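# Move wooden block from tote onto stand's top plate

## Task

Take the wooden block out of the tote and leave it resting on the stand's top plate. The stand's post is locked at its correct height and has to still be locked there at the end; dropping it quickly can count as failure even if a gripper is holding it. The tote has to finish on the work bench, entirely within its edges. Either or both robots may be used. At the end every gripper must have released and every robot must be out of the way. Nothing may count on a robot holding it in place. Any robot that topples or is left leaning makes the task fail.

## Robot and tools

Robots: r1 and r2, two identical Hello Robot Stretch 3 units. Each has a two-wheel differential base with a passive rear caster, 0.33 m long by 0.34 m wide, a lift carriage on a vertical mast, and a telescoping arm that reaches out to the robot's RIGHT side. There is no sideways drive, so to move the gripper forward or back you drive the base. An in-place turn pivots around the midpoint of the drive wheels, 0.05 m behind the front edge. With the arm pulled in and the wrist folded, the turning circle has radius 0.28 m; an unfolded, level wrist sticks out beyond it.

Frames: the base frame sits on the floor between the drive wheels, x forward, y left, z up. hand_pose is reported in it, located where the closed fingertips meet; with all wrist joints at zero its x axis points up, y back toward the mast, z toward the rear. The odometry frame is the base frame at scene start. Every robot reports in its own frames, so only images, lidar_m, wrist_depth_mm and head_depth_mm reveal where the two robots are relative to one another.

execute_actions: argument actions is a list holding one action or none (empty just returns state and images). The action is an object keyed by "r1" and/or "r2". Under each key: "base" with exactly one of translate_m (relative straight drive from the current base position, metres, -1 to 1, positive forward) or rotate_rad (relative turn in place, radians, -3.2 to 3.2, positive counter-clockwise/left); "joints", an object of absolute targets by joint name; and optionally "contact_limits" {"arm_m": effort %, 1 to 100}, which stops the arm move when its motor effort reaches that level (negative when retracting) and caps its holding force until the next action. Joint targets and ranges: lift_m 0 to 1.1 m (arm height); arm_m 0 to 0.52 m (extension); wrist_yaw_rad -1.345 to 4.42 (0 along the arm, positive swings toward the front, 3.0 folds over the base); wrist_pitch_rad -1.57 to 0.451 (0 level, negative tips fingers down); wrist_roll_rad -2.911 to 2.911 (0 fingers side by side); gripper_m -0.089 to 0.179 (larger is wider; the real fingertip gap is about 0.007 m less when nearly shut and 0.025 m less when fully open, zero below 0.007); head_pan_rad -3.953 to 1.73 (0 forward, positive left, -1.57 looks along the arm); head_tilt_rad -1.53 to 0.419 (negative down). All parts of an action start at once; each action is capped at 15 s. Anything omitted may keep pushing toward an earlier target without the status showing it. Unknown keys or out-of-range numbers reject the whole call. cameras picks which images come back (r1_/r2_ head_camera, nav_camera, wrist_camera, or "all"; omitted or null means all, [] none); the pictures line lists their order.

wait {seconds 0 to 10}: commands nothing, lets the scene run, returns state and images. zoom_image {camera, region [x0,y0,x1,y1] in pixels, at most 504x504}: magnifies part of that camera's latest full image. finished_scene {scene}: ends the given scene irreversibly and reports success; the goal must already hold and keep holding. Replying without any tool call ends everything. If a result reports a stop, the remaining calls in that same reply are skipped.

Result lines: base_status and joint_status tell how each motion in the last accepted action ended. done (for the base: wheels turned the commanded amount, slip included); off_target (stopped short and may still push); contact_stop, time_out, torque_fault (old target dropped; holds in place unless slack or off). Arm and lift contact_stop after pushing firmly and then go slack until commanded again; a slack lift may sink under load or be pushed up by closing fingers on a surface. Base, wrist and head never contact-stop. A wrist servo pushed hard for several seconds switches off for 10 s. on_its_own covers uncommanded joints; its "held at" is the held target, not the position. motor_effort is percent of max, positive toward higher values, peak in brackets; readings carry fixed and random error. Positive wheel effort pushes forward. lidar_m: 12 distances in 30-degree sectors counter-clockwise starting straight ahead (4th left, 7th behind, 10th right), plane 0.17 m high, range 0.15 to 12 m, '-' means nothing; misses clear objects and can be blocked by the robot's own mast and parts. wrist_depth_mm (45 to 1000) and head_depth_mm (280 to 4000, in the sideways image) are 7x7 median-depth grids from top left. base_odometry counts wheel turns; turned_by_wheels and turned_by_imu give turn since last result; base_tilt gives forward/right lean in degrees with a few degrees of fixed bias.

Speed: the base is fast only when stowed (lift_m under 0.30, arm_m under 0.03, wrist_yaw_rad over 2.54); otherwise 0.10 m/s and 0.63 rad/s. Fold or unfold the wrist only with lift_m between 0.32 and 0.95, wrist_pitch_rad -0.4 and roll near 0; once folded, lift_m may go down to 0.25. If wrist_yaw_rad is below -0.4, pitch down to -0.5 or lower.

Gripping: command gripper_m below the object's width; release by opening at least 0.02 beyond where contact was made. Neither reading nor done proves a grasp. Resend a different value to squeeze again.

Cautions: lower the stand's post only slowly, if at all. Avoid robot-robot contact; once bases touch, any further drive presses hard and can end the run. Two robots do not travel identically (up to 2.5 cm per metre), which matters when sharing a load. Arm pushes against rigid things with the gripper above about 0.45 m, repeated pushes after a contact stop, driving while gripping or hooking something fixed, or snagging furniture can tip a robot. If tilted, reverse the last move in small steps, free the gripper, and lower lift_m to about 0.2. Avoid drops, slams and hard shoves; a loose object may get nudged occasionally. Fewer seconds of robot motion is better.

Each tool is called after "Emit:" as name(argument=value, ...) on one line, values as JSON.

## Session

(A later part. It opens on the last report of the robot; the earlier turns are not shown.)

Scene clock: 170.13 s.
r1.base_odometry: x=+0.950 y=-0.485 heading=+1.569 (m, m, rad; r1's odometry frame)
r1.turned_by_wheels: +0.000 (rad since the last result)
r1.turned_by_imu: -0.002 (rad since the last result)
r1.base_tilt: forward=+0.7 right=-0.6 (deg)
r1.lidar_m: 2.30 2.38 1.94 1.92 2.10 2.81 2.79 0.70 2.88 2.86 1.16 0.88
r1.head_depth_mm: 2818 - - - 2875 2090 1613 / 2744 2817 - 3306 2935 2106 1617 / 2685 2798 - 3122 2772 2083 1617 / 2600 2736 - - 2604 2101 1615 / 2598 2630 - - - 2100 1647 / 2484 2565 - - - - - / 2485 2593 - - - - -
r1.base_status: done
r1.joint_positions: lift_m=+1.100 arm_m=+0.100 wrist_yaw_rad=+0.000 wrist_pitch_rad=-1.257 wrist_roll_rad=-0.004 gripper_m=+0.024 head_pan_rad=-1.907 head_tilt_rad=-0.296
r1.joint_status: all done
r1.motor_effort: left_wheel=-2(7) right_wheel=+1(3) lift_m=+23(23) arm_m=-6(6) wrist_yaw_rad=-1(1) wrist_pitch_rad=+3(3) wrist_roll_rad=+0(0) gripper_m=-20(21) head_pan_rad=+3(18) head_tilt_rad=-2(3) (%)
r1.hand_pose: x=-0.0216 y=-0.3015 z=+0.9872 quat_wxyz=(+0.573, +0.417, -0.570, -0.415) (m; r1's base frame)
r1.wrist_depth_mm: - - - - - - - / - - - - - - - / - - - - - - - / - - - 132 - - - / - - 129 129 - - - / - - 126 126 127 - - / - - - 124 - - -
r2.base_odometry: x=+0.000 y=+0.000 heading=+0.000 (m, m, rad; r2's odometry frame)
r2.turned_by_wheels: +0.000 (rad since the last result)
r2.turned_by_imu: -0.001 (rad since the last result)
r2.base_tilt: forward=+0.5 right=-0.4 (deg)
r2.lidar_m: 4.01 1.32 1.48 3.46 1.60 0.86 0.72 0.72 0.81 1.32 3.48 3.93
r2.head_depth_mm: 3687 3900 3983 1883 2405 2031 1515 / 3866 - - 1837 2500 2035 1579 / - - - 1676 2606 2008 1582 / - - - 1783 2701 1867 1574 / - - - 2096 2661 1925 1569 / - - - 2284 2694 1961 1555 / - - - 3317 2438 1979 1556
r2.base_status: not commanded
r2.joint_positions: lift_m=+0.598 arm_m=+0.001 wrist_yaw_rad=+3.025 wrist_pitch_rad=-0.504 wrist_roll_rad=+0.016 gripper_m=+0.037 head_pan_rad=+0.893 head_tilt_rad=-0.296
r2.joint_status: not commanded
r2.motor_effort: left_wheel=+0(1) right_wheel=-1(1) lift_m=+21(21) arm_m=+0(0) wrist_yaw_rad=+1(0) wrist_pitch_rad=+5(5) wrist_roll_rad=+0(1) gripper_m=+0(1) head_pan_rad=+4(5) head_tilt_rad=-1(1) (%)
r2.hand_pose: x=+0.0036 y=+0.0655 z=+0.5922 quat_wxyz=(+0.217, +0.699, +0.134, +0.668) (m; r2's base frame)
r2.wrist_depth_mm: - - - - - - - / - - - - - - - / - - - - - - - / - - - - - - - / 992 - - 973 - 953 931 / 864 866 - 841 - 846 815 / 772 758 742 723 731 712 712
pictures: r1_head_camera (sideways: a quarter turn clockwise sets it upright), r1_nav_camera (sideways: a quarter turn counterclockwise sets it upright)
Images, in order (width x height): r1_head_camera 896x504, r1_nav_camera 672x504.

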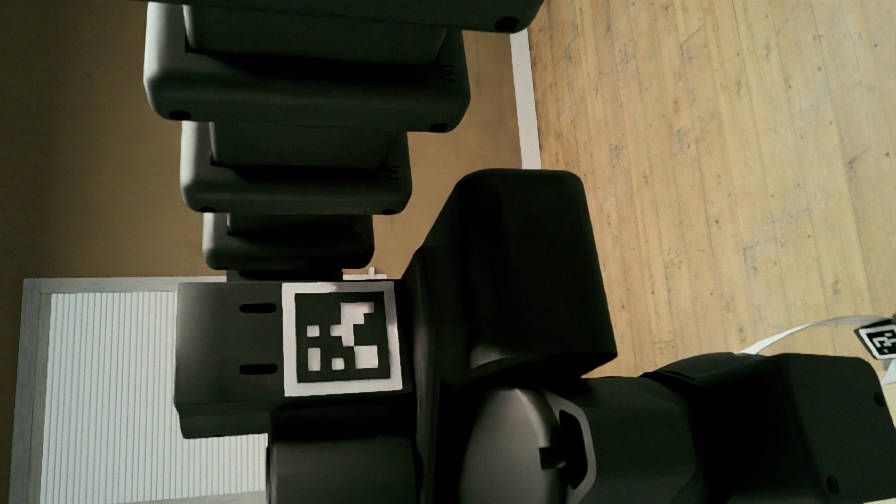

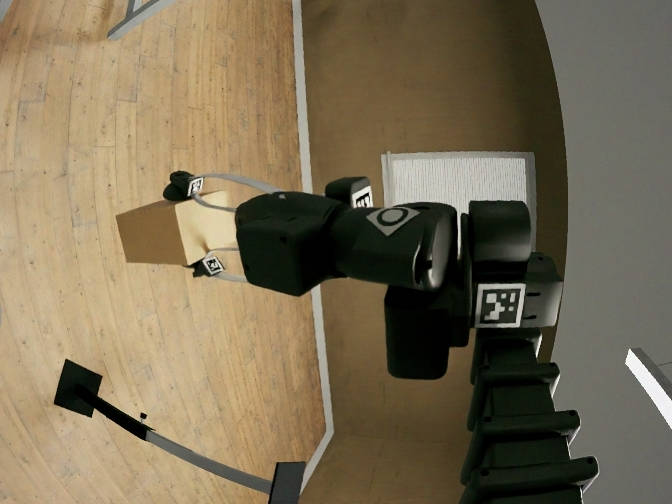

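Emit:
execute_actions(actions=[{"r1":{"base":{"translate_m":-0.58},"joints":{"head_pan_rad":-1.57,"head_tilt_rad":-0.3,"arm_m":0.0}}}], cameras=["r1_head_camera","r1_nav_camera","r1_wrist_camera"])

Scene clock: 182.67 s.
r1.base_odometry: x=+0.949 y=-1.065 heading=+1.569 (m, m, rad; r1's odometry frame)
r1.turned_by_wheels: +0.000 (rad since the last result)
r1.turned_by_imu: -0.003 (rad since the last result)
r1.base_tilt: forward=+0.8 right=-0.6 (deg)
r1.lidar_m: 1.44 2.50 2.03 2.01 2.21 2.23 2.21 2.43 2.79 0.31 3.04 1.60
r1.head_depth_mm: 2391 2556 - - - - - / 2475 2550 - - - - - / 2494 2579 - - - - - / 2512 2597 2760 2913 2924 - - / 2512 2643 2788 2942 2976 2094 1623 / 2516 2678 2805 3008 2891 2080 1626 / 2557 2666 2863 3026 2902 2081 1621
r1.base_status: done
r1.joint_positions: lift_m=+1.100 arm_m=+0.000 wrist_yaw_rad=+0.014 wrist_pitch_rad=-1.291 wrist_roll_rad=-0.007 gripper_m=+0.024 head_pan_rad=-1.577 head_tilt_rad=-0.296
r1.joint_status: all done
r1.on_its_own: wrist_yaw_rad is at rest, and its effort (-19) is outside its rest range (-12 to +12)
r1.motor_effort: left_wheel=+0(6) right_wheel=-10(9) lift_m=+22(23) arm_m=-2(7) wrist_yaw_rad=-19(19) wrist_pitch_rad=+16(16) wrist_roll_rad=+3(3) gripper_m=-26(26) head_pan_rad=+3(17) head_tilt_rad=-3(3) (%)
r1.hand_pose: x=-0.0209 y=-0.1927 z=+0.9855 quat_wxyz=(+0.570, +0.431, -0.559, -0.420) (m; r1's base frame)
r1.wrist_depth_mm: - - 204 204 206 209 - / - - - 198 202 203 - / - - - 195 197 - - / - - - 141 - - - / - - 133 134 - - - / - - 127 128 - - - / - - 123 124 - - -
r2.base_odometry: x=+0.000 y=+0.000 heading=+0.000 (m, m, rad; r2's odometry frame)
r2.turned_by_wheels: +0.000 (rad since the last result)
r2.turned_by_imu: -0.001 (rad since the last result)
r2.base_tilt: forward=+0.5 right=-0.3 (deg)
r2.lidar_m: 4.00 1.31 1.48 3.45 1.61 0.86 0.72 0.72 0.81 1.32 3.49 3.92
r2.head_depth_mm: 3653 3866 - 1892 2405 2055 1520 / 3795 - - 1833 2539 2032 1590 / - - - 1672 2650 2011 1583 / - - - 1767 2698 1870 1565 / - - - 2085 2741 1917 1556 / - - - 2303 2679 1991 1554 / - - - 3591 2417 1971 1553
r2.base_status: not commanded
r2.joint_positions: lift_m=+0.598 arm_m=+0.001 wrist_yaw_rad=+3.025 wrist_pitch_rad=-0.504 wrist_roll_rad=+0.016 gripper_m=+0.037 head_pan_rad=+0.893 head_tilt_rad=-0.296
r2.joint_status: not commanded
r2.motor_effort: left_wheel=+1(1) right_wheel=+0(1) lift_m=+21(21) arm_m=+0(0) wrist_yaw_rad=+0(0) wrist_pitch_rad=+4(5) wrist_roll_rad=+1(1) gripper_m=+0(1) head_pan_rad=+4(4) head_tilt_rad=-1(1) (%)
r2.hand_pose: x=+0.0036 y=+0.0655 z=+0.5922 quat_wxyz=(+0.217, +0.699, +0.134, +0.668) (m; r2's base frame)
r2.wrist_depth_mm: - - - - - - - / - - - - - - - / - - - - - - - / - - - - - - - / - - - 960 - 963 928 / 881 871 - 839 - 819 806 / 760 760 751 757 730 723 732
pictures: r1_head_camera (sideways: a quarter turn clockwise sets it upright), r1_nav_camera (sideways: a quarter turn counterclockwise sets it upright), r1_wrist_camera
Images, in order (width x height): r1_head_camera 896x504, r1_nav_camera 672x504, r1_wrist_camera 644x364.

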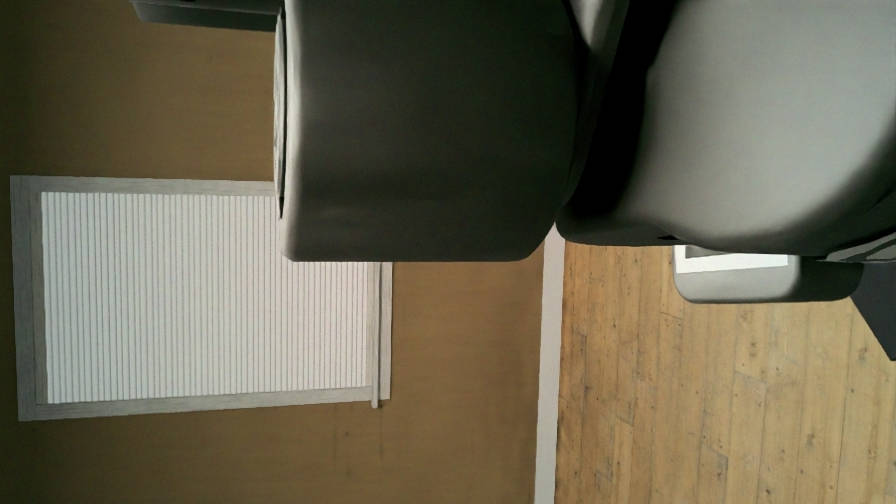

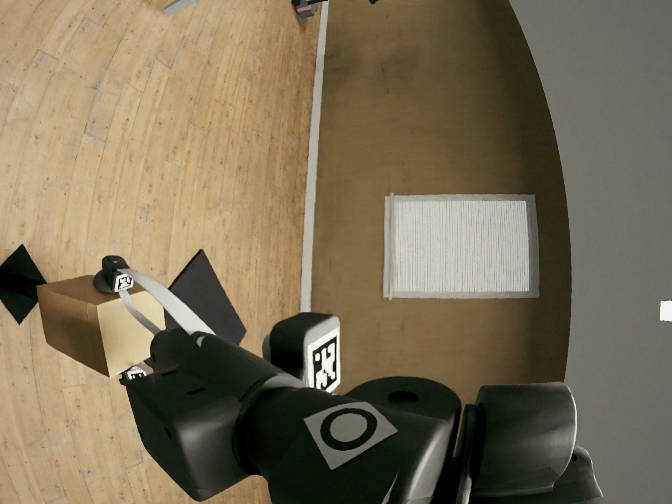

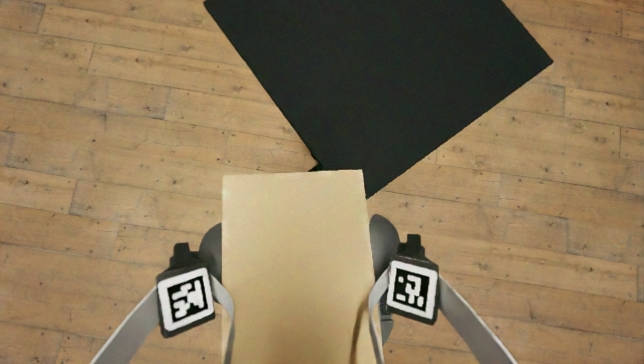

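Emit:
execute_actions(actions=[{"r1":{"joints":{"wrist_pitch_rad":-0.9,"wrist_yaw_rad":0.0}}}], cameras=["r1_nav_camera","r1_wrist_camera"])

Scene clock: 195.13 s.
r1.base_odometry: x=+0.949 y=-1.065 heading=+1.569 (m, m, rad; r1's odometry frame)
r1.turned_by_wheels: +0.000 (rad since the last result)
r1.turned_by_imu: -0.001 (rad since the last result)
r1.base_tilt: forward=+0.7 right=-0.6 (deg)
r1.lidar_m: 1.44 2.50 2.03 2.01 2.20 2.23 2.21 2.43 2.79 0.31 3.04 1.59
r1.head_depth_mm: 2432 2490 - - - - - / 2424 2577 - - - - - / 2476 2582 - - - - - / 2489 2620 2766 2935 - - - / 2499 2648 2763 2958 2898 2076 1616 / 2508 2674 2784 2953 2924 2080 1619 / 2573 2679 2827 2963 2934 2102 1619
r1.base_status: not commanded
r1.joint_positions: lift_m=+1.100 arm_m=+0.000 wrist_yaw_rad=+0.002 wrist_pitch_rad=-0.915 wrist_roll_rad=+0.001 gripper_m=+0.023 head_pan_rad=-1.577 head_tilt_rad=-0.297
r1.joint_status: all done
r1.motor_effort: left_wheel=-2(6) right_wheel=+1(9) lift_m=+20(22) arm_m=+0(2) wrist_yaw_rad=-3(22) wrist_pitch_rad=+6(34) wrist_roll_rad=-3(4) gripper_m=+0(25) head_pan_rad=+2(3) head_tilt_rad=-2(3) (%)
r1.hand_pose: x=-0.0213 y=-0.2821 z=+1.0208 quat_wxyz=(+0.635, +0.313, -0.634, -0.312) (m; r1's base frame)
r1.wrist_depth_mm: - - - - - - - / - - - - - - - / - - - - - - - / - - - 251 250 - - / - - - 230 231 239 - / - - - 209 216 - - / - - - 201 199 - -
r2.base_odometry: x=+0.000 y=+0.000 heading=+0.000 (m, m, rad; r2's odometry frame)
r2.turned_by_wheels: +0.000 (rad since the last result)
r2.turned_by_imu: -0.001 (rad since the last result)
r2.base_tilt: forward=+0.6 right=-0.3 (deg)
r2.lidar_m: 3.99 1.32 1.48 3.45 1.60 0.86 0.72 0.72 0.81 1.32 3.47 3.91
r2.head_depth_mm: 3708 3900 - 1867 2413 2062 1524 / 3945 - - 1827 2524 2028 1584 / - - - 1685 2596 1989 1585 / - - - 1771 2743 1870 1578 / - - - 2081 2703 1944 1574 / - - - 2288 2686 1967 1566 / - - - 3582 2412 1958 1555
r2.base_status: not commanded
r2.joint_positions: lift_m=+0.598 arm_m=+0.001 wrist_yaw_rad=+3.025 wrist_pitch_rad=-0.504 wrist_roll_rad=+0.016 gripper_m=+0.037 head_pan_rad=+0.893 head_tilt_rad=-0.296
r2.joint_status: not commanded
r2.motor_effort: left_wheel=+0(1) right_wheel=-1(1) lift_m=+21(21) arm_m=+0(0) wrist_yaw_rad=+1(1) wrist_pitch_rad=+5(4) wrist_roll_rad=+0(0) gripper_m=+0(0) head_pan_rad=+5(4) head_tilt_rad=-1(1) (%)
r2.hand_pose: x=+0.0036 y=+0.0655 z=+0.5922 quat_wxyz=(+0.217, +0.699, +0.134, +0.668) (m; r2's base frame)
r2.wrist_depth_mm: - - - - - - - / - - - - - - - / - - - - - - - / - - - - - - - / - 997 - 939 967 955 966 / 877 896 - 850 - 803 810 / 756 762 732 766 733 707 714
pictures: r1_nav_camera (sideways: a quarter turn counterclockwise sets it upright), r1_wrist_camera
Images, in order (width x height): r1_nav_camera 672x504, r1_wrist_camera 644x364.

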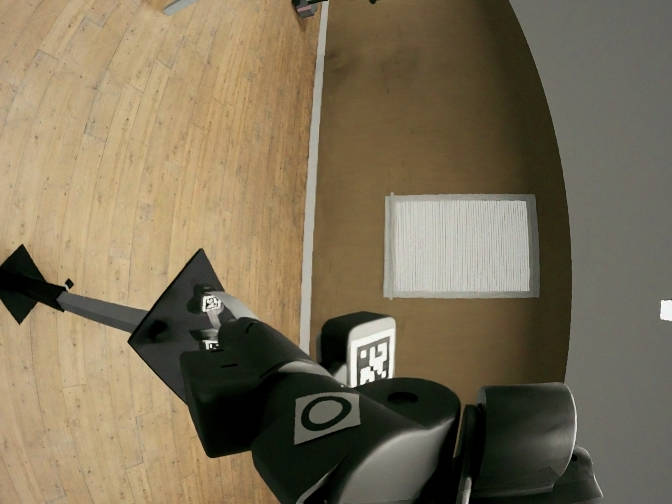

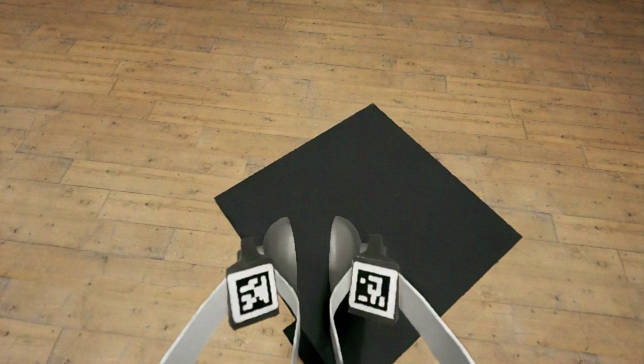

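Emit:
execute_actions(actions=[{"r1":{"joints":{"head_tilt_rad":-1.2,"head_pan_rad":-1.2}}}], cameras=["r1_nav_camera","r1_head_camera"])

Scene clock: 203.23 s.
r1.base_odometry: x=+0.949 y=-1.065 heading=+1.569 (m, m, rad; r1's odometry frame)
r1.turned_by_wheels: +0.000 (rad since the last result)
r1.turned_by_imu: -0.001 (rad since the last result)
r1.base_tilt: forward=+0.7 right=-0.6 (deg)
r1.lidar_m: 1.44 2.50 2.03 2.01 2.20 2.23 2.21 2.43 2.79 0.31 3.05 1.60
r1.head_depth_mm: 1879 - 365 1382 1307 1215 1122 / 1844 408 1498 771 1283 1224 1119 / 1836 1646 1520 1401 1256 1224 - / 1822 1656 1518 1392 1287 - - / 1819 1645 1508 1384 1286 1203 1130 / 1821 1638 1502 1384 1281 1190 1118 / 1795 1635 1496 1375 1275 1187 1102
r1.base_status: not commanded
r1.joint_positions: lift_m=+1.100 arm_m=+0.000 wrist_yaw_rad=+0.002 wrist_pitch_rad=-0.915 wrist_roll_rad=+0.001 gripper_m=+0.023 head_pan_rad=-1.207 head_tilt_rad=-1.185
r1.joint_status: all done
r1.motor_effort: left_wheel=-1(2) right_wheel=+1(1) lift_m=+20(20) arm_m=+0(1) wrist_yaw_rad=-3(3) wrist_pitch_rad=+6(6) wrist_roll_rad=-2(3) gripper_m=+0(1) head_pan_rad=+2(18) head_tilt_rad=-9(49) (%)
r1.hand_pose: x=-0.0213 y=-0.2821 z=+1.0208 quat_wxyz=(+0.635, +0.313, -0.634, -0.312) (m; r1's base frame)
r1.wrist_depth_mm: - - - - - - - / - - - - - - - / - - - - - - - / - - - 248 251 - - / - - - 232 229 238 - / - - - 210 214 - - / - - - 200 200 - -
r2.base_odometry: x=+0.000 y=+0.000 heading=+0.000 (m, m, rad; r2's odometry frame)
r2.turned_by_wheels: +0.000 (rad since the last result)
r2.turned_by_imu: +0.000 (rad since the last result)
r2.base_tilt: forward=+0.7 right=-0.2 (deg)
r2.lidar_m: 4.01 1.32 1.48 3.46 1.60 0.86 0.72 0.72 0.81 1.32 3.47 3.91
r2.head_depth_mm: 3645 3869 3985 1861 2422 2050 1514 / 3841 - - 1841 2528 2028 1582 / - - - 1688 2628 1994 1589 / - - - 1772 2807 1852 1585 / - - - 2072 2684 1924 1570 / - - - 2321 2711 1973 1543 / - - - 3590 2413 1955 1551
r2.base_status: not commanded
r2.joint_positions: lift_m=+0.598 arm_m=+0.001 wrist_yaw_rad=+3.025 wrist_pitch_rad=-0.504 wrist_roll_rad=+0.016 gripper_m=+0.037 head_pan_rad=+0.893 head_tilt_rad=-0.296
r2.joint_status: not commanded
r2.motor_effort: left_wheel=+1(1) right_wheel=-1(1) lift_m=+21(21) arm_m=+0(1) wrist_yaw_rad=+0(0) wrist_pitch_rad=+5(5) wrist_roll_rad=+0(1) gripper_m=+0(0) head_pan_rad=+4(5) head_tilt_rad=-1(2) (%)
r2.hand_pose: x=+0.0036 y=+0.0655 z=+0.5922 quat_wxyz=(+0.217, +0.699, +0.134, +0.668) (m; r2's base frame)
r2.wrist_depth_mm: - - - - - - - / - - - - - - - / - - - - - - - / - - - - - - - / - - - 968 984 941 938 / 888 842 - 822 - 828 810 / 768 770 735 751 753 731 717
pictures: r1_head_camera (sideways: a quarter turn clockwise sets it upright), r1_nav_camera (sideways: a quarter turn counterclockwise sets it upright)
Images, in order (width x height): r1_head_camera 896x504, r1_nav_camera 672x504.

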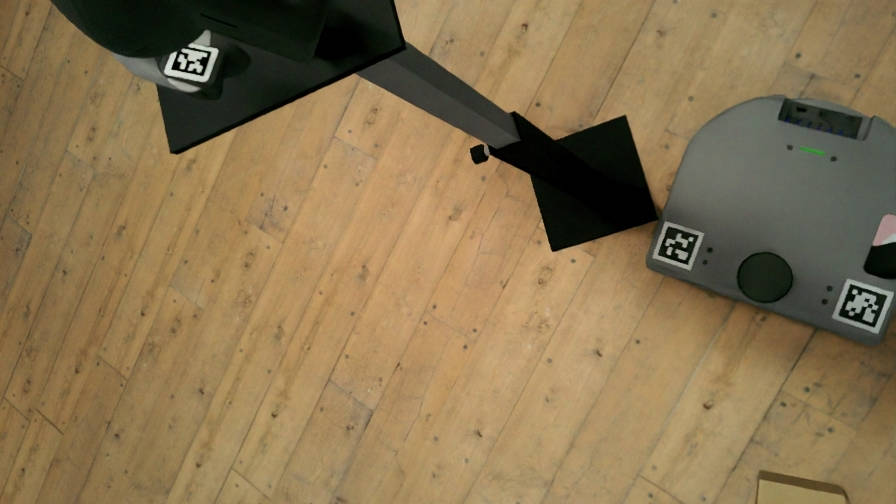

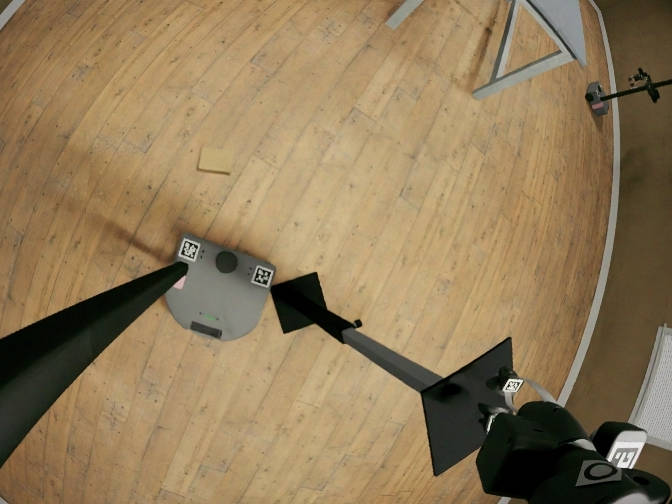

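Emit:
execute_actions(actions=[{"r1":{"base":{"rotate_rad":2.05},"joints":{"gripper_m":0.12}}}], cameras=[])

Emit:
execute_actions(actions=[{"r1":{"joints":{"lift_m":0.3,"wrist_pitch_rad":-1.5,"arm_m":0.18,"head_pan_rad":-1.57}}}], cameras=["r1_wrist_camera","r1_head_camera"])

Scene clock: 227.70 s.
r1.base_odometry: x=+0.949 y=-1.065 heading=-2.664 (m, m, rad; r1's odometry frame)
r1.turned_by_wheels: +2.050 (rad since the last result)
r1.turned_by_imu: +1.989 (rad since the last result)
r1.base_tilt: forward=+0.7 right=-0.5 (deg)
r1.lidar_m: 2.11 2.30 2.22 2.32 2.84 0.29 2.88 1.58 1.44 2.82 2.09 2.03
r1.head_depth_mm: 1895 1653 1498 1412 1300 1205 1143 / 1858 1655 1517 1391 1302 1219 1122 / 1834 1633 1520 1404 1289 - - / 1839 1647 1508 1384 1275 - - / 1837 1649 1498 1388 1285 1197 1128 / 1819 1626 1486 1378 1279 1192 1116 / 1773 1639 1478 1373 1272 1191 1120
r1.base_status: done
r1.joint_positions: lift_m=+1.100 arm_m=+0.000 wrist_yaw_rad=+0.000 wrist_pitch_rad=-0.910 wrist_roll_rad=-0.003 gripper_m=+0.120 head_pan_rad=-1.202 head_tilt_rad=-1.190
r1.joint_status: all done
r1.motor_effort: left_wheel=-2(94) right_wheel=+1(56) lift_m=+18(23) arm_m=+0(1) wrist_yaw_rad=+0(4) wrist_pitch_rad=+4(6) wrist_roll_rad=-1(3) gripper_m=+0(80) head_pan_rad=+2(2) head_tilt_rad=-7(9) (%)
r1.hand_pose: x=-0.0216 y=-0.2832 z=+1.0216 quat_wxyz=(+0.636, +0.311, -0.634, -0.311) (m; r1's base frame)
r1.wrist_depth_mm: - - - - - - - / - - - - - - - / - - - - - - - / - - - - - - - / - - - - - - - / - - - - - - - / - - - - - - -
r2.base_odometry: x=+0.000 y=+0.000 heading=+0.000 (m, m, rad; r2's odometry frame)
r2.turned_by_wheels: +0.000 (rad since the last result)
r2.turned_by_imu: -0.001 (rad since the last result)
r2.base_tilt: forward=+0.7 right=-0.1 (deg)
r2.lidar_m: 4.00 1.31 1.48 3.45 1.60 0.86 0.72 0.72 0.81 1.32 3.50 3.93
r2.head_depth_mm: 3686 3829 3991 1873 2403 2047 1517 / 3879 - - 1835 2487 2046 1593 / - - - 1684 2630 2007 1562 / - - - 1779 2754 1853 1584 / - - - 2087 2704 1953 1566 / - - - 2320 2670 1979 1570 / - - - 3546 2404 1949 1549
r2.base_status: not commanded
r2.joint_positions: lift_m=+0.598 arm_m=+0.001 wrist_yaw_rad=+3.025 wrist_pitch_rad=-0.504 wrist_roll_rad=+0.016 gripper_m=+0.037 head_pan_rad=+0.893 head_tilt_rad=-0.296
r2.joint_status: not commanded
r2.motor_effort: left_wheel=+1(1) right_wheel=-1(1) lift_m=+21(21) arm_m=+0(0) wrist_yaw_rad=+1(1) wrist_pitch_rad=+5(5) wrist_roll_rad=+0(1) gripper_m=+1(1) head_pan_rad=+5(4) head_tilt_rad=-1(1) (%)
r2.hand_pose: x=+0.0036 y=+0.0655 z=+0.5922 quat_wxyz=(+0.217, +0.699, +0.134, +0.668) (m; r2's base frame)
r2.wrist_depth_mm: - - - - - - - / - - - - - - - / - - - - - - - / - - - - - - - / - 994 - 965 969 966 963 / 868 864 - 816 - 832 810 / 763 770 744 748 722 726 719
pictures: none
No camera images: the call's "cameras" was empty. Leave "cameras" out to get every camera's image.

Scene clock: 233.00 s.
r1.base_odometry: x=+0.949 y=-1.065 heading=-2.664 (m, m, rad; r1's odometry frame)
r1.turned_by_wheels: +0.000 (rad since the last result)
r1.turned_by_imu: +0.001 (rad since the last result)
r1.base_tilt: forward=+0.8 right=-0.4 (deg)
r1.lidar_m: 2.12 2.29 2.22 2.32 2.84 0.29 2.88 1.58 1.44 2.83 2.09 2.03
r1.head_depth_mm: 1856 1687 - - - - 1115 / 1857 - 1482 1381 1292 1217 1112 / 1850 - 1472 1394 1288 - - / 1824 - - 1389 1272 - - / 1843 1653 1498 1371 1259 1197 1123 / 1798 1633 1508 1373 1288 1186 1126 / 1786 1628 1494 1377 1275 1195 1114
r1.base_status: not commanded
r1.joint_positions: lift_m=+0.793 arm_m=+0.180 wrist_yaw_rad=+0.000 wrist_pitch_rad=-1.497 wrist_roll_rad=-0.003 gripper_m=+0.120 head_pan_rad=-1.565 head_tilt_rad=-1.190
r1.joint_status: lift_m contact_stop (moved -0.307 of -0.800); the others done
r1.on_its_own: lift_m is slack since a contact_stop, until your next command for it (your +0.300 is given up)
r1.motor_effort: left_wheel=-1(12) right_wheel=+1(9) lift_m=+18(41) arm_m=+5(6) wrist_yaw_rad=-1(0) wrist_pitch_rad=-1(3) wrist_roll_rad=+0(0) gripper_m=-1(1) head_pan_rad=+0(19) head_tilt_rad=-6(7) (%)
r1.hand_pose: x=-0.0216 y=-0.3196 z=+0.6746 quat_wxyz=(+0.519, +0.482, -0.517, -0.481) (m; r1's base frame)
r1.wrist_depth_mm: 763 767 769 777 798 797 835 / 760 774 787 783 806 825 840 / 763 802 772 800 818 821 838 / 780 795 813 807 815 829 847 / 791 803 824 829 834 834 851 / 796 796 816 - - 854 835 / 808 816 817 - 850 868 856
r2.base_odometry: x=+0.000 y=+0.000 heading=+0.000 (m, m, rad; r2's odometry frame)
r2.turned_by_wheels: +0.000 (rad since the last result)
r2.turned_by_imu: -0.001 (rad since the last result)
r2.base_tilt: forward=+0.7 right=-0.3 (deg)
r2.lidar_m: 3.99 1.32 1.48 3.42 1.60 0.86 0.72 0.72 0.81 1.33 3.47 3.92
r2.head_depth_mm: 3716 3847 - 1865 2390 2055 1529 / 3939 - - 1839 2519 2035 1574 / - - - 1680 2624 2010 1578 / - - - 1767 2741 1877 1576 / - - - 2084 2701 1928 1575 / - - - 2322 2677 1995 1547 / - - - 3579 2394 1959 1541
r2.base_status: not commanded
r2.joint_positions: lift_m=+0.598 arm_m=+0.001 wrist_yaw_rad=+3.025 wrist_pitch_rad=-0.504 wrist_roll_rad=+0.016 gripper_m=+0.037 head_pan_rad=+0.893 head_tilt_rad=-0.296
r2.joint_status: not commanded
r2.motor_effort: left_wheel=+0(1) right_wheel=-1(1) lift_m=+21(21) arm_m=+0(0) wrist_yaw_rad=+0(0) wrist_pitch_rad=+4(5) wrist_roll_rad=+0(0) gripper_m=+0(1) head_pan_rad=+5(4) head_tilt_rad=-1(1) (%)
r2.hand_pose: x=+0.0036 y=+0.0655 z=+0.5922 quat_wxyz=(+0.217, +0.699, +0.134, +0.668) (m; r2's base frame)
r2.wrist_depth_mm: - - - - - - - / - - - - - - - / - - - - - - - / - - - - - - - / - - - 982 957 955 927 / 870 857 - 860 - 835 809 / 747 748 720 751 733 722 706
pictures: r1_head_camera (sideways: a quarter turn clockwise sets it upright), r1_wrist_camera
Images, in order (width x height): r1_head_camera 896x504, r1_wrist_camera 644x364.

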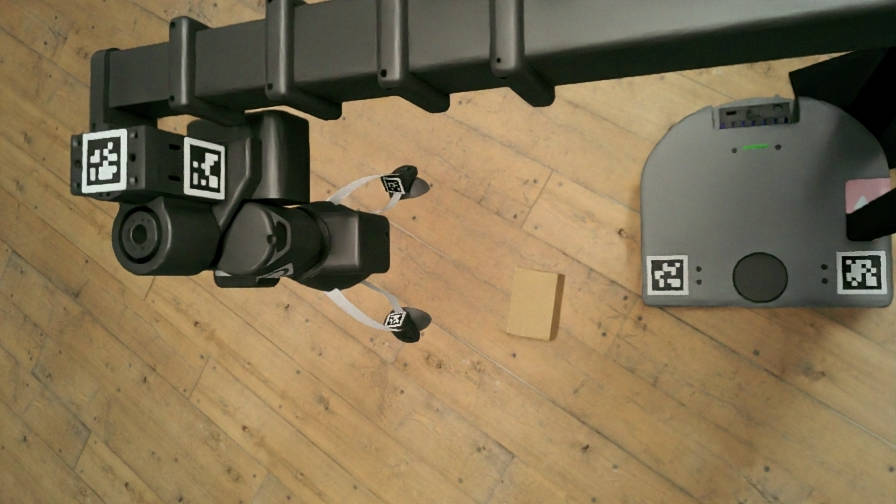

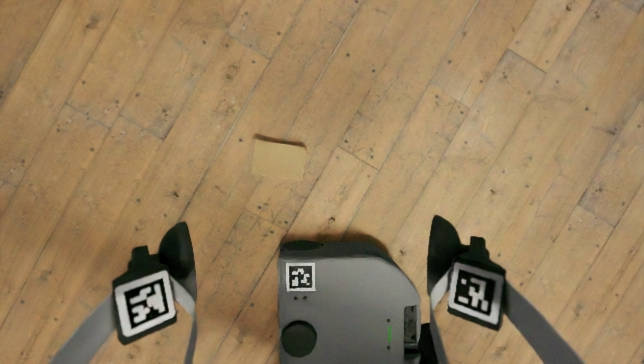

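Emit:
execute_actions(actions=[{"r1":{"base":{"translate_m":0.1},"joints":{"lift_m":0.4}}}], cameras=["r1_wrist_camera"])

Scene clock: 243.53 s.
r1.base_odometry: x=+0.860 y=-1.111 heading=-2.664 (m, m, rad; r1's odometry frame)
r1.turned_by_wheels: +0.000 (rad since the last result)
r1.turned_by_imu: -0.001 (rad since the last result)
r1.base_tilt: forward=+0.7 right=-0.7 (deg)
r1.lidar_m: 2.02 2.24 2.17 2.26 2.92 0.38 2.96 1.66 1.49 2.69 2.00 1.94
r1.head_depth_mm: 1840 1690 - - - - 1113 / 1872 - 1493 1381 1293 1224 1113 / 1865 - 1472 1381 1285 - - / 1834 - - 1386 1265 - - / 1821 1639 1505 1380 1278 1196 1118 / 1805 1633 1493 1378 1277 1193 1122 / 1788 1620 1489 1385 1284 1188 1113
r1.base_status: done
r1.joint_positions: lift_m=+0.793 arm_m=+0.180 wrist_yaw_rad=+0.000 wrist_pitch_rad=-1.497 wrist_roll_rad=-0.003 gripper_m=+0.120 head_pan_rad=-1.565 head_tilt_rad=-1.190
r1.joint_status: lift_m contact_stop (moved +0.000 of -0.393)
r1.on_its_own: lift_m is slack since a contact_stop, until your next command for it (your +0.400 is given up)
r1.motor_effort: left_wheel=-1(18) right_wheel=+0(9) lift_m=+18(19) arm_m=+5(4) wrist_yaw_rad=+0(0) wrist_pitch_rad=-1(1) wrist_roll_rad=-1(1) gripper_m=-1(1) head_pan_rad=-2(3) head_tilt_rad=-6(6) (%)
r1.hand_pose: x=-0.0216 y=-0.3195 z=+0.6745 quat_wxyz=(+0.519, +0.482, -0.517, -0.481) (m; r1's base frame)
r1.wrist_depth_mm: 775 761 797 797 799 793 804 / 768 772 802 790 795 815 825 / 777 790 791 805 803 824 823 / 800 798 788 800 821 841 832 / 794 800 797 817 815 830 846 / 784 796 804 - - 856 845 / 811 822 838 - 837 854 869
r2.base_odometry: x=+0.000 y=+0.000 heading=+0.000 (m, m, rad; r2's odometry frame)
r2.turned_by_wheels: +0.000 (rad since the last result)
r2.turned_by_imu: -0.001 (rad since the last result)
r2.base_tilt: forward=+0.6 right=+0.0 (deg)
r2.lidar_m: 4.01 1.32 1.48 3.45 1.60 0.86 0.72 0.72 0.81 1.32 3.48 3.94
r2.head_depth_mm: 3623 3838 - 1864 2419 2027 1509 / 3932 - - 1845 2519 2031 1594 / - - - 1685 2633 2002 1590 / - - - 1761 2731 1862 1576 / - - - 2090 2677 1925 1574 / - - - 2319 2700 1962 1553 / - - - 3577 2416 1957 1556
r2.base_status: not commanded
r2.joint_positions: lift_m=+0.598 arm_m=+0.001 wrist_yaw_rad=+3.025 wrist_pitch_rad=-0.504 wrist_roll_rad=+0.016 gripper_m=+0.037 head_pan_rad=+0.893 head_tilt_rad=-0.296
r2.joint_status: not commanded
r2.motor_effort: left_wheel=+0(1) right_wheel=+0(1) lift_m=+21(21) arm_m=+0(0) wrist_yaw_rad=+1(1) wrist_pitch_rad=+4(5) wrist_roll_rad=+0(0) gripper_m=+0(1) head_pan_rad=+5(4) head_tilt_rad=-1(1) (%)
r2.hand_pose: x=+0.0036 y=+0.0655 z=+0.5922 quat_wxyz=(+0.217, +0.699, +0.134, +0.668) (m; r2's base frame)
r2.wrist_depth_mm: - - - - - - - / - - - - - - - / - - - - - - - / - - - - - - - / - 999 - 969 975 941 916 / 893 880 - 842 - 838 808 / 775 775 745 755 759 714 735
pictures: r1_wrist_camera
Images, in order (width x height): r1_wrist_camera 644x364.

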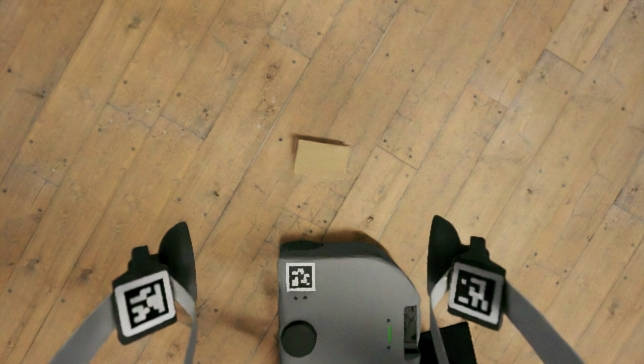

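Emit:
execute_actions(actions=[{"r1":{"joints":{"head_pan_rad":-3.0,"head_tilt_rad":-0.6}}}], cameras=["r1_nav_camera"])

Scene clock: 249.97 s.
r1.base_odometry: x=+0.860 y=-1.111 heading=-2.664 (m, m, rad; r1's odometry frame)
r1.turned_by_wheels: +0.000 (rad since the last result)
r1.turned_by_imu: -0.001 (rad since the last result)
r1.base_tilt: forward=+0.8 right=-0.5 (deg)
r1.lidar_m: 2.03 2.25 2.17 2.27 2.93 0.38 2.96 1.66 1.49 2.70 2.01 1.94
r1.head_depth_mm: 2568 2811 2955 2394 486 1556 - / 2742 3008 3161 2397 1845 1592 - / 2968 3184 3352 2361 1855 1555 - / 3128 3448 3277 2342 1836 1516 1281 / 3392 3624 3267 2368 1846 1510 1272 / 3700 - 3253 2337 1841 1498 1276 / 3894 - 3235 2333 1841 1501 1276
r1.base_status: not commanded
r1.joint_positions: lift_m=+0.793 arm_m=+0.180 wrist_yaw_rad=+0.000 wrist_pitch_rad=-1.497 wrist_roll_rad=-0.003 gripper_m=+0.120 head_pan_rad=-2.993 head_tilt_rad=-0.606
r1.joint_status: all done
r1.on_its_own: lift_m is slack since a contact_stop, until your next command for it (your +0.400 is given up)
r1.motor_effort: left_wheel=-1(1) right_wheel=+1(1) lift_m=+18(18) arm_m=+5(4) wrist_yaw_rad=+0(0) wrist_pitch_rad=-1(1) wrist_roll_rad=-1(1) gripper_m=+0(1) head_pan_rad=-2(25) head_tilt_rad=+3(36) (%)
r1.hand_pose: x=-0.0216 y=-0.3195 z=+0.6745 quat_wxyz=(+0.519, +0.482, -0.517, -0.481) (m; r1's base frame)
r1.wrist_depth_mm: 774 773 766 789 811 810 818 / 771 794 790 791 796 807 826 / 772 788 777 809 809 815 825 / 793 797 812 822 822 838 834 / 803 795 800 820 822 853 852 / 803 782 802 - - 851 866 / 799 825 843 - 842 845 882
r2.base_odometry: x=+0.000 y=+0.000 heading=+0.000 (m, m, rad; r2's odometry frame)
r2.turned_by_wheels: +0.000 (rad since the last result)
r2.turned_by_imu: +0.000 (rad since the last result)
r2.base_tilt: forward=+0.4 right=-0.2 (deg)
r2.lidar_m: 4.00 1.32 1.48 3.45 1.60 0.86 0.72 0.72 0.81 1.32 3.49 3.91
r2.head_depth_mm: 3710 3848 - 1879 2416 2041 1521 / 3942 - - 1851 2501 2029 1589 / - - - 1674 2675 1993 1590 / - - - 1774 2725 1859 1571 / - - - 2097 2710 1929 1569 / - - - 2304 2682 2001 1545 / - - - 3638 2434 1962 1539
r2.base_status: not commanded
r2.joint_positions: lift_m=+0.598 arm_m=+0.001 wrist_yaw_rad=+3.025 wrist_pitch_rad=-0.504 wrist_roll_rad=+0.016 gripper_m=+0.037 head_pan_rad=+0.893 head_tilt_rad=-0.296
r2.joint_status: not commanded
r2.motor_effort: left_wheel=+0(1) right_wheel=-1(0) lift_m=+21(21) arm_m=+0(0) wrist_yaw_rad=+1(0) wrist_pitch_rad=+5(5) wrist_roll_rad=+0(0) gripper_m=+0(1) head_pan_rad=+5(5) head_tilt_rad=-1(1) (%)
r2.hand_pose: x=+0.0036 y=+0.0655 z=+0.5922 quat_wxyz=(+0.217, +0.699, +0.134, +0.668) (m; r2's base frame)
r2.wrist_depth_mm: - - - - - - - / - - - - - - - / - - - - - - - / - - - - - - - / - 992 - 959 946 949 951 / 859 849 - 847 - 813 802 / 771 743 721 735 725 720 700
pictures: r1_nav_camera (sideways: a quarter turn counterclockwise sets it upright)
Images, in order (width x height): r1_nav_camera 672x504.

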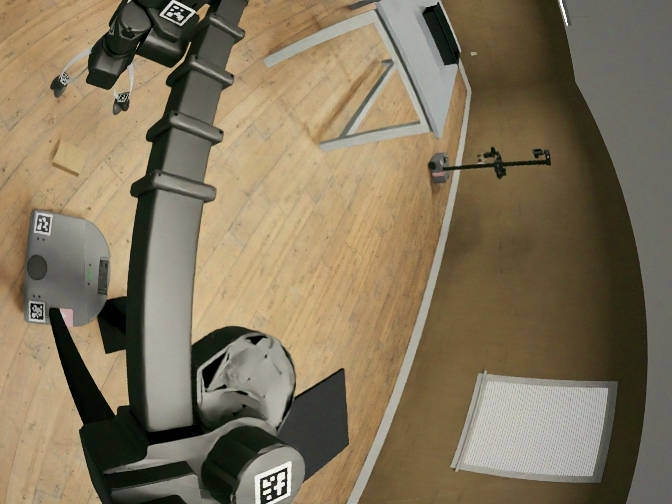

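Emit:
execute_actions(actions=[{"r1":{"joints":{"lift_m":0.9}}}], cameras=[])

Emit:
execute_actions(actions=[{"r1":{"base":{"translate_m":0.25}}}], cameras=[])

Emit:
execute_actions(actions=[{"r1":{"base":{"rotate_rad":-0.58},"joints":{"arm_m":0.26}}}], cameras=[])

Emit:
execute_actions(actions=[{"r1":{"joints":{"lift_m":0.45}}}], cameras=["r1_wrist_camera","r1_nav_camera"])

Scene clock: 264.67 s.
r1.base_odometry: x=+0.860 y=-1.111 heading=-2.664 (m, m, rad; r1's odometry frame)
r1.turned_by_wheels: +0.000 (rad since the last result)
r1.turned_by_imu: -0.001 (rad since the last result)
r1.base_tilt: forward=+0.8 right=-0.6 (deg)
r1.lidar_m: 2.02 2.25 2.17 2.28 2.93 0.38 2.96 1.66 1.49 2.70 2.00 1.94
r1.head_depth_mm: 2583 2791 2962 2367 - - - / 2746 3017 3160 2381 - - - / 2935 3239 3307 2343 1899 1466 1312 / 3170 3433 3266 2332 1848 1508 1332 / 3403 3765 3347 2335 1846 1498 1331 / 3656 - 3264 2352 1829 1508 1325 / 3831 - 3236 2363 1822 1498 1338
r1.base_status: not commanded
r1.joint_positions: lift_m=+0.900 arm_m=+0.180 wrist_yaw_rad=+0.000 wrist_pitch_rad=-1.497 wrist_roll_rad=-0.003 gripper_m=+0.120 head_pan_rad=-2.993 head_tilt_rad=-0.606
r1.joint_status: all done
r1.motor_effort: left_wheel=-1(1) right_wheel=+0(0) lift_m=+22(23) arm_m=+5(5) wrist_yaw_rad=+0(1) wrist_pitch_rad=-1(1) wrist_roll_rad=-1(1) gripper_m=+0(0) head_pan_rad=-2(2) head_tilt_rad=+3(3) (%)
r1.hand_pose: x=-0.0216 y=-0.3195 z=+0.7811 quat_wxyz=(+0.519, +0.482, -0.517, -0.481) (m; r1's base frame)
r1.wrist_depth_mm: 868 889 887 905 901 905 928 / 869 875 889 914 917 926 925 / 868 890 897 911 946 918 942 / 876 894 901 904 927 939 939 / 879 904 891 920 931 947 954 / 902 926 915 - 934 949 964 / 904 922 918 - 927 967 -
r2.base_odometry: x=+0.000 y=+0.000 heading=+0.000 (m, m, rad; r2's odometry frame)
r2.turned_by_wheels: +0.000 (rad since the last result)
r2.turned_by_imu: -0.001 (rad since the last result)
r2.base_tilt: forward=+0.4 right=-0.2 (deg)
r2.lidar_m: 4.02 1.31 1.48 3.45 1.61 0.86 0.72 0.72 0.81 1.32 3.49 3.94
r2.head_depth_mm: 3670 3827 3981 1874 2402 2034 1519 / 3879 - - 1848 2508 2031 1590 / - - - 1673 2636 1999 1568 / - - - 1773 2749 1869 1570 / - - - 2080 2686 1916 1568 / - - - 2306 2710 1951 1566 / - - - 3639 2415 1961 1551
r2.base_status: not commanded
r2.joint_positions: lift_m=+0.598 arm_m=+0.001 wrist_yaw_rad=+3.025 wrist_pitch_rad=-0.504 wrist_roll_rad=+0.016 gripper_m=+0.037 head_pan_rad=+0.893 head_tilt_rad=-0.296
r2.joint_status: not commanded
r2.motor_effort: left_wheel=+0(1) right_wheel=-1(0) lift_m=+21(21) arm_m=+0(1) wrist_yaw_rad=+1(1) wrist_pitch_rad=+5(5) wrist_roll_rad=+0(0) gripper_m=-1(0) head_pan_rad=+5(6) head_tilt_rad=-1(1) (%)
r2.hand_pose: x=+0.0036 y=+0.0655 z=+0.5922 quat_wxyz=(+0.217, +0.699, +0.134, +0.668) (m; r2's base frame)
r2.wrist_depth_mm: - - - - - - - / - - - - - - - / - - - - - - - / - - - - - - - / - 994 - 931 - 973 929 / 851 857 - 833 - 813 814 / 758 774 718 741 745 730 727
pictures: none
No camera images: the call's "cameras" was empty. Leave "cameras" out to get every camera's image.

Scene clock: 268.40 s.
r1.base_odometry: x=+0.638 y=-1.226 heading=-2.664 (m, m, rad; r1's odometry frame)
r1.turned_by_wheels: +0.000 (rad since the last result)
r1.turned_by_imu: +0.000 (rad since the last result)
r1.base_tilt: forward=+0.8 right=-0.5 (deg)
r1.lidar_m: 1.81 2.10 2.04 2.13 2.96 0.61 0.63 1.88 1.65 2.41 1.78 1.73
r1.head_depth_mm: 2835 3036 3145 656 - - - / 2988 3288 3319 2298 - - - / 3095 3449 3242 2362 1902 1466 1306 / 3413 3692 3323 2383 1836 1498 1341 / 3681 - 3315 2363 1833 1502 1334 / 3896 - 3240 2368 1848 1511 1330 / - - 3194 2175 1831 1501 1344
r1.base_status: done
r1.joint_positions: lift_m=+0.900 arm_m=+0.180 wrist_yaw_rad=+0.000 wrist_pitch_rad=-1.497 wrist_roll_rad=-0.003 gripper_m=+0.120 head_pan_rad=-2.993 head_tilt_rad=-0.606
r1.joint_status: not commanded
r1.motor_effort: left_wheel=-2(4) right_wheel=+0(5) lift_m=+22(22) arm_m=+5(4) wrist_yaw_rad=+0(0) wrist_pitch_rad=-1(1) wrist_roll_rad=-1(1) gripper_m=+1(0) head_pan_rad=-2(2) head_tilt_rad=+2(3) (%)
r1.hand_pose: x=-0.0216 y=-0.3195 z=+0.7811 quat_wxyz=(+0.519, +0.482, -0.517, -0.481) (m; r1's base frame)
r1.wrist_depth_mm: 860 876 887 918 900 910 911 / 856 889 894 899 907 922 943 / 870 881 882 905 902 932 924 / 877 887 905 910 922 921 936 / 885 908 915 913 925 945 963 / 888 916 916 - 969 965 968 / 912 892 917 - 933 936 -
r2.base_odometry: x=+0.000 y=+0.000 heading=+0.000 (m, m, rad; r2's odometry frame)
r2.turned_by_wheels: +0.000 (rad since the last result)
r2.turned_by_imu: +0.000 (rad since the last result)
r2.base_tilt: forward=+0.7 right=-0.3 (deg)
r2.lidar_m: 4.02 1.32 1.48 3.45 1.60 0.86 0.72 0.72 0.81 1.32 3.48 3.92
r2.head_depth_mm: 3693 3838 - 1884 2402 2023 1528 / 3871 - - 1835 2499 2032 1595 / - - - 1669 2622 1989 1583 / - - - 1769 2745 1865 1580 / - - - 2085 2718 1925 1569 / - - - 2287 2681 1989 1554 / - - - 3645 2421 1971 1542
r2.base_status: not commanded
r2.joint_positions: lift_m=+0.598 arm_m=+0.001 wrist_yaw_rad=+3.025 wrist_pitch_rad=-0.504 wrist_roll_rad=+0.016 gripper_m=+0.037 head_pan_rad=+0.893 head_tilt_rad=-0.296
r2.joint_status: not commanded
r2.motor_effort: left_wheel=+1(0) right_wheel=-1(1) lift_m=+21(21) arm_m=+1(0) wrist_yaw_rad=+1(1) wrist_pitch_rad=+4(5) wrist_roll_rad=+0(1) gripper_m=+0(0) head_pan_rad=+6(5) head_tilt_rad=-1(1) (%)
r2.hand_pose: x=+0.0036 y=+0.0655 z=+0.5922 quat_wxyz=(+0.217, +0.699, +0.134, +0.668) (m; r2's base frame)
r2.wrist_depth_mm: - - - - - - - / - - - - - - - / - - - - - - - / - - - - - - - / - 988 - 990 991 921 937 / 880 868 - 831 - 839 787 / 785 752 736 737 718 713 706
pictures: none
No camera images: the call's "cameras" was empty. Leave "cameras" out to get every camera's image.

Scene clock: 270.27 s.
r1.base_odometry: x=+0.638 y=-1.226 heading=+3.039 (m, m, rad; r1's odometry frame)
r1.turned_by_wheels: -0.580 (rad since the last result)
r1.turned_by_imu: -0.587 (rad since the last result)
r1.base_tilt: forward=+0.9 right=-0.6 (deg)
r1.lidar_m: 1.73 1.78 2.14 2.05 2.11 2.81 0.63 0.61 1.88 1.65 2.54 1.81
r1.head_depth_mm: 2659 2878 3102 2368 - - - / 2682 2880 3144 2361 - - - / 2696 2873 3149 2356 1893 1480 1300 / 2676 2936 3136 2343 1846 1519 1336 / 2695 3015 3204 2104 1790 1393 1096 / 2695 3009 3201 677 1773 1462 1328 / 2704 3032 3211 2171 1815 1516 1349
r1.base_status: done
r1.joint_positions: lift_m=+0.900 arm_m=+0.260 wrist_yaw_rad=+0.000 wrist_pitch_rad=-1.497 wrist_roll_rad=-0.003 gripper_m=+0.120 head_pan_rad=-2.993 head_tilt_rad=-0.606
r1.joint_status: all done
r1.motor_effort: left_wheel=+3(8) right_wheel=-3(6) lift_m=+22(22) arm_m=+6(6) wrist_yaw_rad=+0(1) wrist_pitch_rad=-1(1) wrist_roll_rad=-1(1) gripper_m=-1(1) head_pan_rad=-2(1) head_tilt_rad=+3(3) (%)
r1.hand_pose: x=-0.0216 y=-0.3994 z=+0.7811 quat_wxyz=(+0.519, +0.482, -0.517, -0.481) (m; r1's base frame)
r1.wrist_depth_mm: 864 891 878 878 872 913 936 / 878 866 869 903 908 922 945 / 869 889 883 908 905 931 943 / 886 892 907 926 918 919 953 / 900 903 922 931 927 927 957 / 877 906 917 - 918 949 745 / 894 922 896 - 955 962 -
r2.base_odometry: x=+0.000 y=+0.000 heading=+0.000 (m, m, rad; r2's odometry frame)
r2.turned_by_wheels: +0.000 (rad since the last result)
r2.turned_by_imu: +0.000 (rad since the last result)
r2.base_tilt: forward=+0.6 right=-0.1 (deg)
r2.lidar_m: 4.01 1.32 1.48 3.44 1.60 0.86 0.72 0.72 0.81 1.32 3.47 3.94
r2.head_depth_mm: 3670 3823 - 1860 2419 2043 1537 / 3889 - - 1843 2522 2019 1592 / - - - 1672 2622 2017 1580 / - - - 1767 2745 1848 1574 / - - - 2088 2664 1930 1559 / - - - 2293 2655 1989 1565 / - - - 3607 2432 1975 1552
r2.base_status: not commanded
r2.joint_positions: lift_m=+0.598 arm_m=+0.001 wrist_yaw_rad=+3.025 wrist_pitch_rad=-0.504 wrist_roll_rad=+0.016 gripper_m=+0.037 head_pan_rad=+0.893 head_tilt_rad=-0.296
r2.joint_status: not commanded
r2.motor_effort: left_wheel=+1(1) right_wheel=-1(1) lift_m=+21(21) arm_m=+0(0) wrist_yaw_rad=+1(1) wrist_pitch_rad=+5(5) wrist_roll_rad=+0(0) gripper_m=+0(1) head_pan_rad=+4(5) head_tilt_rad=-2(1) (%)
r2.hand_pose: x=+0.0036 y=+0.0655 z=+0.5922 quat_wxyz=(+0.217, +0.699, +0.134, +0.668) (m; r2's base frame)
r2.wrist_depth_mm: - - - - - - - / - - - - - - - / - - - - - - - / - - - - - - - / - - - 954 986 929 940 / 857 863 - 834 - 805 800 / 768 749 741 748 732 725 711
pictures: none
No camera images: the call's "cameras" was empty. Leave "cameras" out to get every camera's image.

Scene clock: 275.20 s.
r1.base_odometry: x=+0.638 y=-1.226 heading=+3.039 (m, m, rad; r1's odometry frame)
r1.turned_by_wheels: +0.000 (rad since the last result)
r1.turned_by_imu: -0.001 (rad since the last result)
r1.base_tilt: forward=+0.8 right=-0.5 (deg)
r1.lidar_m: 1.73 1.78 2.13 2.04 2.10 2.81 0.63 0.61 1.88 1.65 2.54 1.81
r1.head_depth_mm: 2635 2878 3145 2379 1868 1510 1277 / 2665 2899 3141 2372 1855 1526 1279 / 2668 2965 3155 2390 1825 1510 1279 / 2681 2969 3186 2366 1829 1517 1281 / 2696 3004 3157 2125 1791 1399 1186 / 2732 2986 3241 676 1795 1464 1264 / 2713 3044 3245 2164 1841 1504 1271
r1.base_status: not commanded
r1.joint_positions: lift_m=+0.450 arm_m=+0.260 wrist_yaw_rad=+0.000 wrist_pitch_rad=-1.497 wrist_roll_rad=-0.003 gripper_m=+0.120 head_pan_rad=-2.993 head_tilt_rad=-0.606
r1.joint_status: all done
r1.motor_effort: left_wheel=+3(3) right_wheel=-3(3) lift_m=+14(18) arm_m=+6(7) wrist_yaw_rad=+0(0) wrist_pitch_rad=-1(1) wrist_roll_rad=+0(1) gripper_m=+0(2) head_pan_rad=-2(2) head_tilt_rad=+3(2) (%)
r1.hand_pose: x=-0.0216 y=-0.3994 z=+0.3316 quat_wxyz=(+0.519, +0.482, -0.517, -0.481) (m; r1's base frame)
r1.wrist_depth_mm: 461 465 461 468 475 486 488 / 464 463 470 473 480 483 491 / 461 468 467 422 481 490 499 / 465 473 474 477 495 497 496 / 471 478 480 487 492 503 505 / 475 477 482 498 495 502 504 / 479 485 491 497 505 512 515
r2.base_odometry: x=+0.000 y=+0.000 heading=+0.000 (m, m, rad; r2's odometry frame)
r2.turned_by_wheels: +0.000 (rad since the last result)
r2.turned_by_imu: -0.001 (rad since the last result)
r2.base_tilt: forward=+0.5 right=-0.3 (deg)
r2.lidar_m: 4.01 1.31 1.48 3.45 1.60 0.86 0.72 0.72 0.81 1.32 3.49 3.94
r2.head_depth_mm: 3704 3816 3903 1857 2395 2046 1512 / 3791 - - 1845 2504 2049 1575 / - - - 1668 2612 2016 1584 / - - - 1778 2740 1834 1577 / - - - 2091 2679 1934 1550 / - - - 2329 2689 1988 1567 / - - - 3637 2426 1972 1551
r2.base_status: not commanded
r2.joint_positions: lift_m=+0.598 arm_m=+0.001 wrist_yaw_rad=+3.025 wrist_pitch_rad=-0.504 wrist_roll_rad=+0.016 gripper_m=+0.037 head_pan_rad=+0.893 head_tilt_rad=-0.296
r2.joint_status: not commanded
r2.motor_effort: left_wheel=+1(1) right_wheel=-1(1) lift_m=+21(21) arm_m=+0(0) wrist_yaw_rad=+1(1) wrist_pitch_rad=+5(4) wrist_roll_rad=+0(0) gripper_m=-1(0) head_pan_rad=+4(5) head_tilt_rad=-1(1) (%)
r2.hand_pose: x=+0.0036 y=+0.0655 z=+0.5922 quat_wxyz=(+0.217, +0.699, +0.134, +0.668) (m; r2's base frame)
r2.wrist_depth_mm: - - - - - - - / - - - - - - - / - - - - - - - / - - - - - - - / - 993 - 966 975 945 940 / 902 862 - 821 - 820 803 / 776 747 730 748 729 723 712
pictures: r1_nav_camera (sideways: a quarter turn counterclockwise sets it upright), r1_wrist_camera
Images, in order (width x height): r1_nav_camera 672x504, r1_wrist_camera 644x364.

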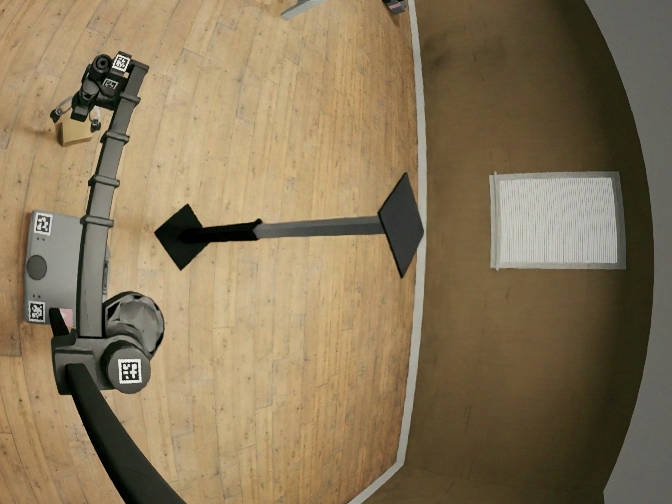

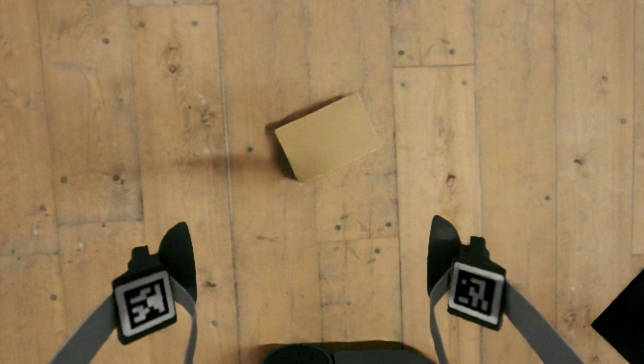

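Emit:
execute_actions(actions=[{"r1":{"joints":{"wrist_roll_rad":1.05,"arm_m":0.32,"lift_m":0.3}}}], cameras=["r1_wrist_camera","r1_nav_camera"])

Scene clock: 286.93 s.
r1.base_odometry: x=+0.638 y=-1.226 heading=+3.039 (m, m, rad; r1's odometry frame)
r1.turned_by_wheels: +0.000 (rad since the last result)
r1.turned_by_imu: -0.001 (rad since the last result)
r1.base_tilt: forward=+0.8 right=-0.5 (deg)
r1.lidar_m: 1.73 1.78 2.14 2.04 2.10 2.82 0.63 0.61 1.88 3.07 2.54 1.81
r1.head_depth_mm: 2600 2861 3107 2369 1850 1516 1279 / 2622 2951 3075 2324 1851 1515 1282 / 2691 2919 3093 2358 1859 1519 1279 / 2693 2983 3181 2331 1842 1507 1283 / 2726 2988 3202 2095 1773 1405 1192 / 2744 2989 3188 676 1780 1470 1272 / 2728 3036 3169 2180 1826 1507 1274
r1.base_status: not commanded
r1.joint_positions: lift_m=+0.300 arm_m=+0.320 wrist_yaw_rad=+0.000 wrist_pitch_rad=-1.497 wrist_roll_rad=+1.045 gripper_m=+0.120 head_pan_rad=-2.993 head_tilt_rad=-0.606
r1.joint_status: all done
r1.motor_effort: left_wheel=+3(3) right_wheel=-3(3) lift_m=+14(12) arm_m=+7(5) wrist_yaw_rad=+0(0) wrist_pitch_rad=-1(1) wrist_roll_rad=+4(4) gripper_m=-1(1) head_pan_rad=-3(2) head_tilt_rad=+2(2) (%)
r1.hand_pose: x=-0.0216 y=-0.4592 z=+0.1816 quat_wxyz=(+0.191, +0.177, -0.707, -0.657) (m; r1's base frame)
r1.wrist_depth_mm: 326 326 322 320 317 314 312 / 331 328 328 325 321 322 320 / 335 335 333 273 326 326 321 / 341 342 335 275 334 331 329 / 349 345 342 282 336 336 333 / 357 352 349 346 343 340 338 / 359 356 351 347 348 346 -
r2.base_odometry: x=+0.000 y=+0.000 heading=+0.000 (m, m, rad; r2's odometry frame)
r2.turned_by_wheels: +0.000 (rad since the last result)
r2.turned_by_imu: -0.001 (rad since the last result)
r2.base_tilt: forward=+0.6 right=-0.1 (deg)
r2.lidar_m: 4.02 1.31 1.48 3.43 1.61 0.86 0.72 0.72 0.81 1.32 3.48 3.90
r2.head_depth_mm: 3665 3790 - 1876 2427 2031 1521 / 3842 - - 1828 2523 1998 1580 / - - - 1681 2631 2029 1583 / - - - 1780 2708 1872 1569 / - - - 2086 2728 1925 1576 / - - - 2304 2675 1959 1551 / - - - 3563 2416 1948 1545
r2.base_status: not commanded
r2.joint_positions: lift_m=+0.598 arm_m=+0.001 wrist_yaw_rad=+3.025 wrist_pitch_rad=-0.504 wrist_roll_rad=+0.016 gripper_m=+0.037 head_pan_rad=+0.893 head_tilt_rad=-0.296
r2.joint_status: not commanded
r2.motor_effort: left_wheel=+0(1) right_wheel=-1(1) lift_m=+21(21) arm_m=+0(1) wrist_yaw_rad=+0(0) wrist_pitch_rad=+4(5) wrist_roll_rad=+1(1) gripper_m=-1(0) head_pan_rad=+5(5) head_tilt_rad=-1(1) (%)
r2.hand_pose: x=+0.0036 y=+0.0655 z=+0.5922 quat_wxyz=(+0.217, +0.699, +0.134, +0.668) (m; r2's base frame)
r2.wrist_depth_mm: - - - - - - - / - - - - - - - / - - - - - - - / - - - - - - - / - - - 951 976 947 911 / 834 857 - 835 - 817 799 / 787 769 728 734 750 725 723
pictures: r1_nav_camera (sideways: a quarter turn counterclockwise sets it upright), r1_wrist_camera
Images, in order (width x height): r1_nav_camera 672x504, r1_wrist_camera 644x364.

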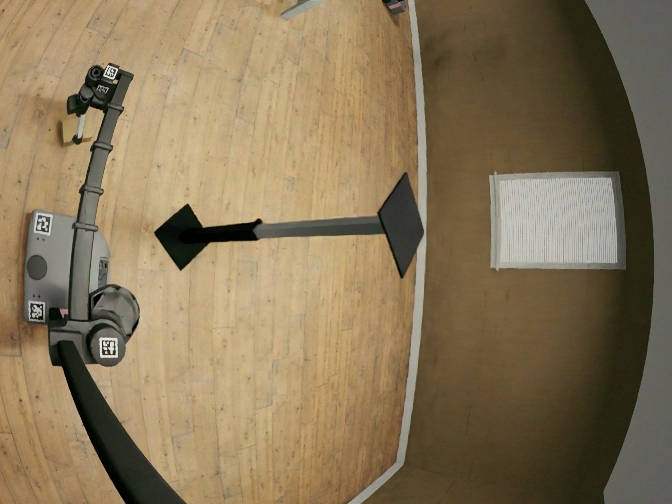

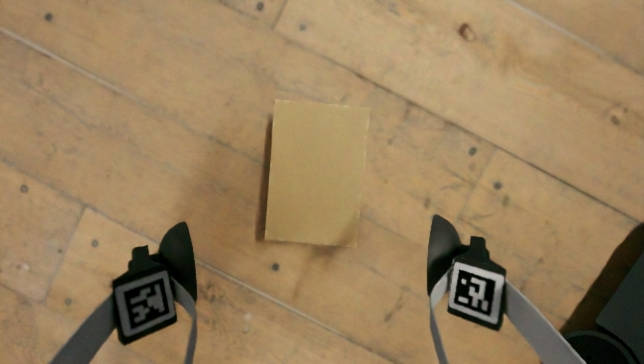

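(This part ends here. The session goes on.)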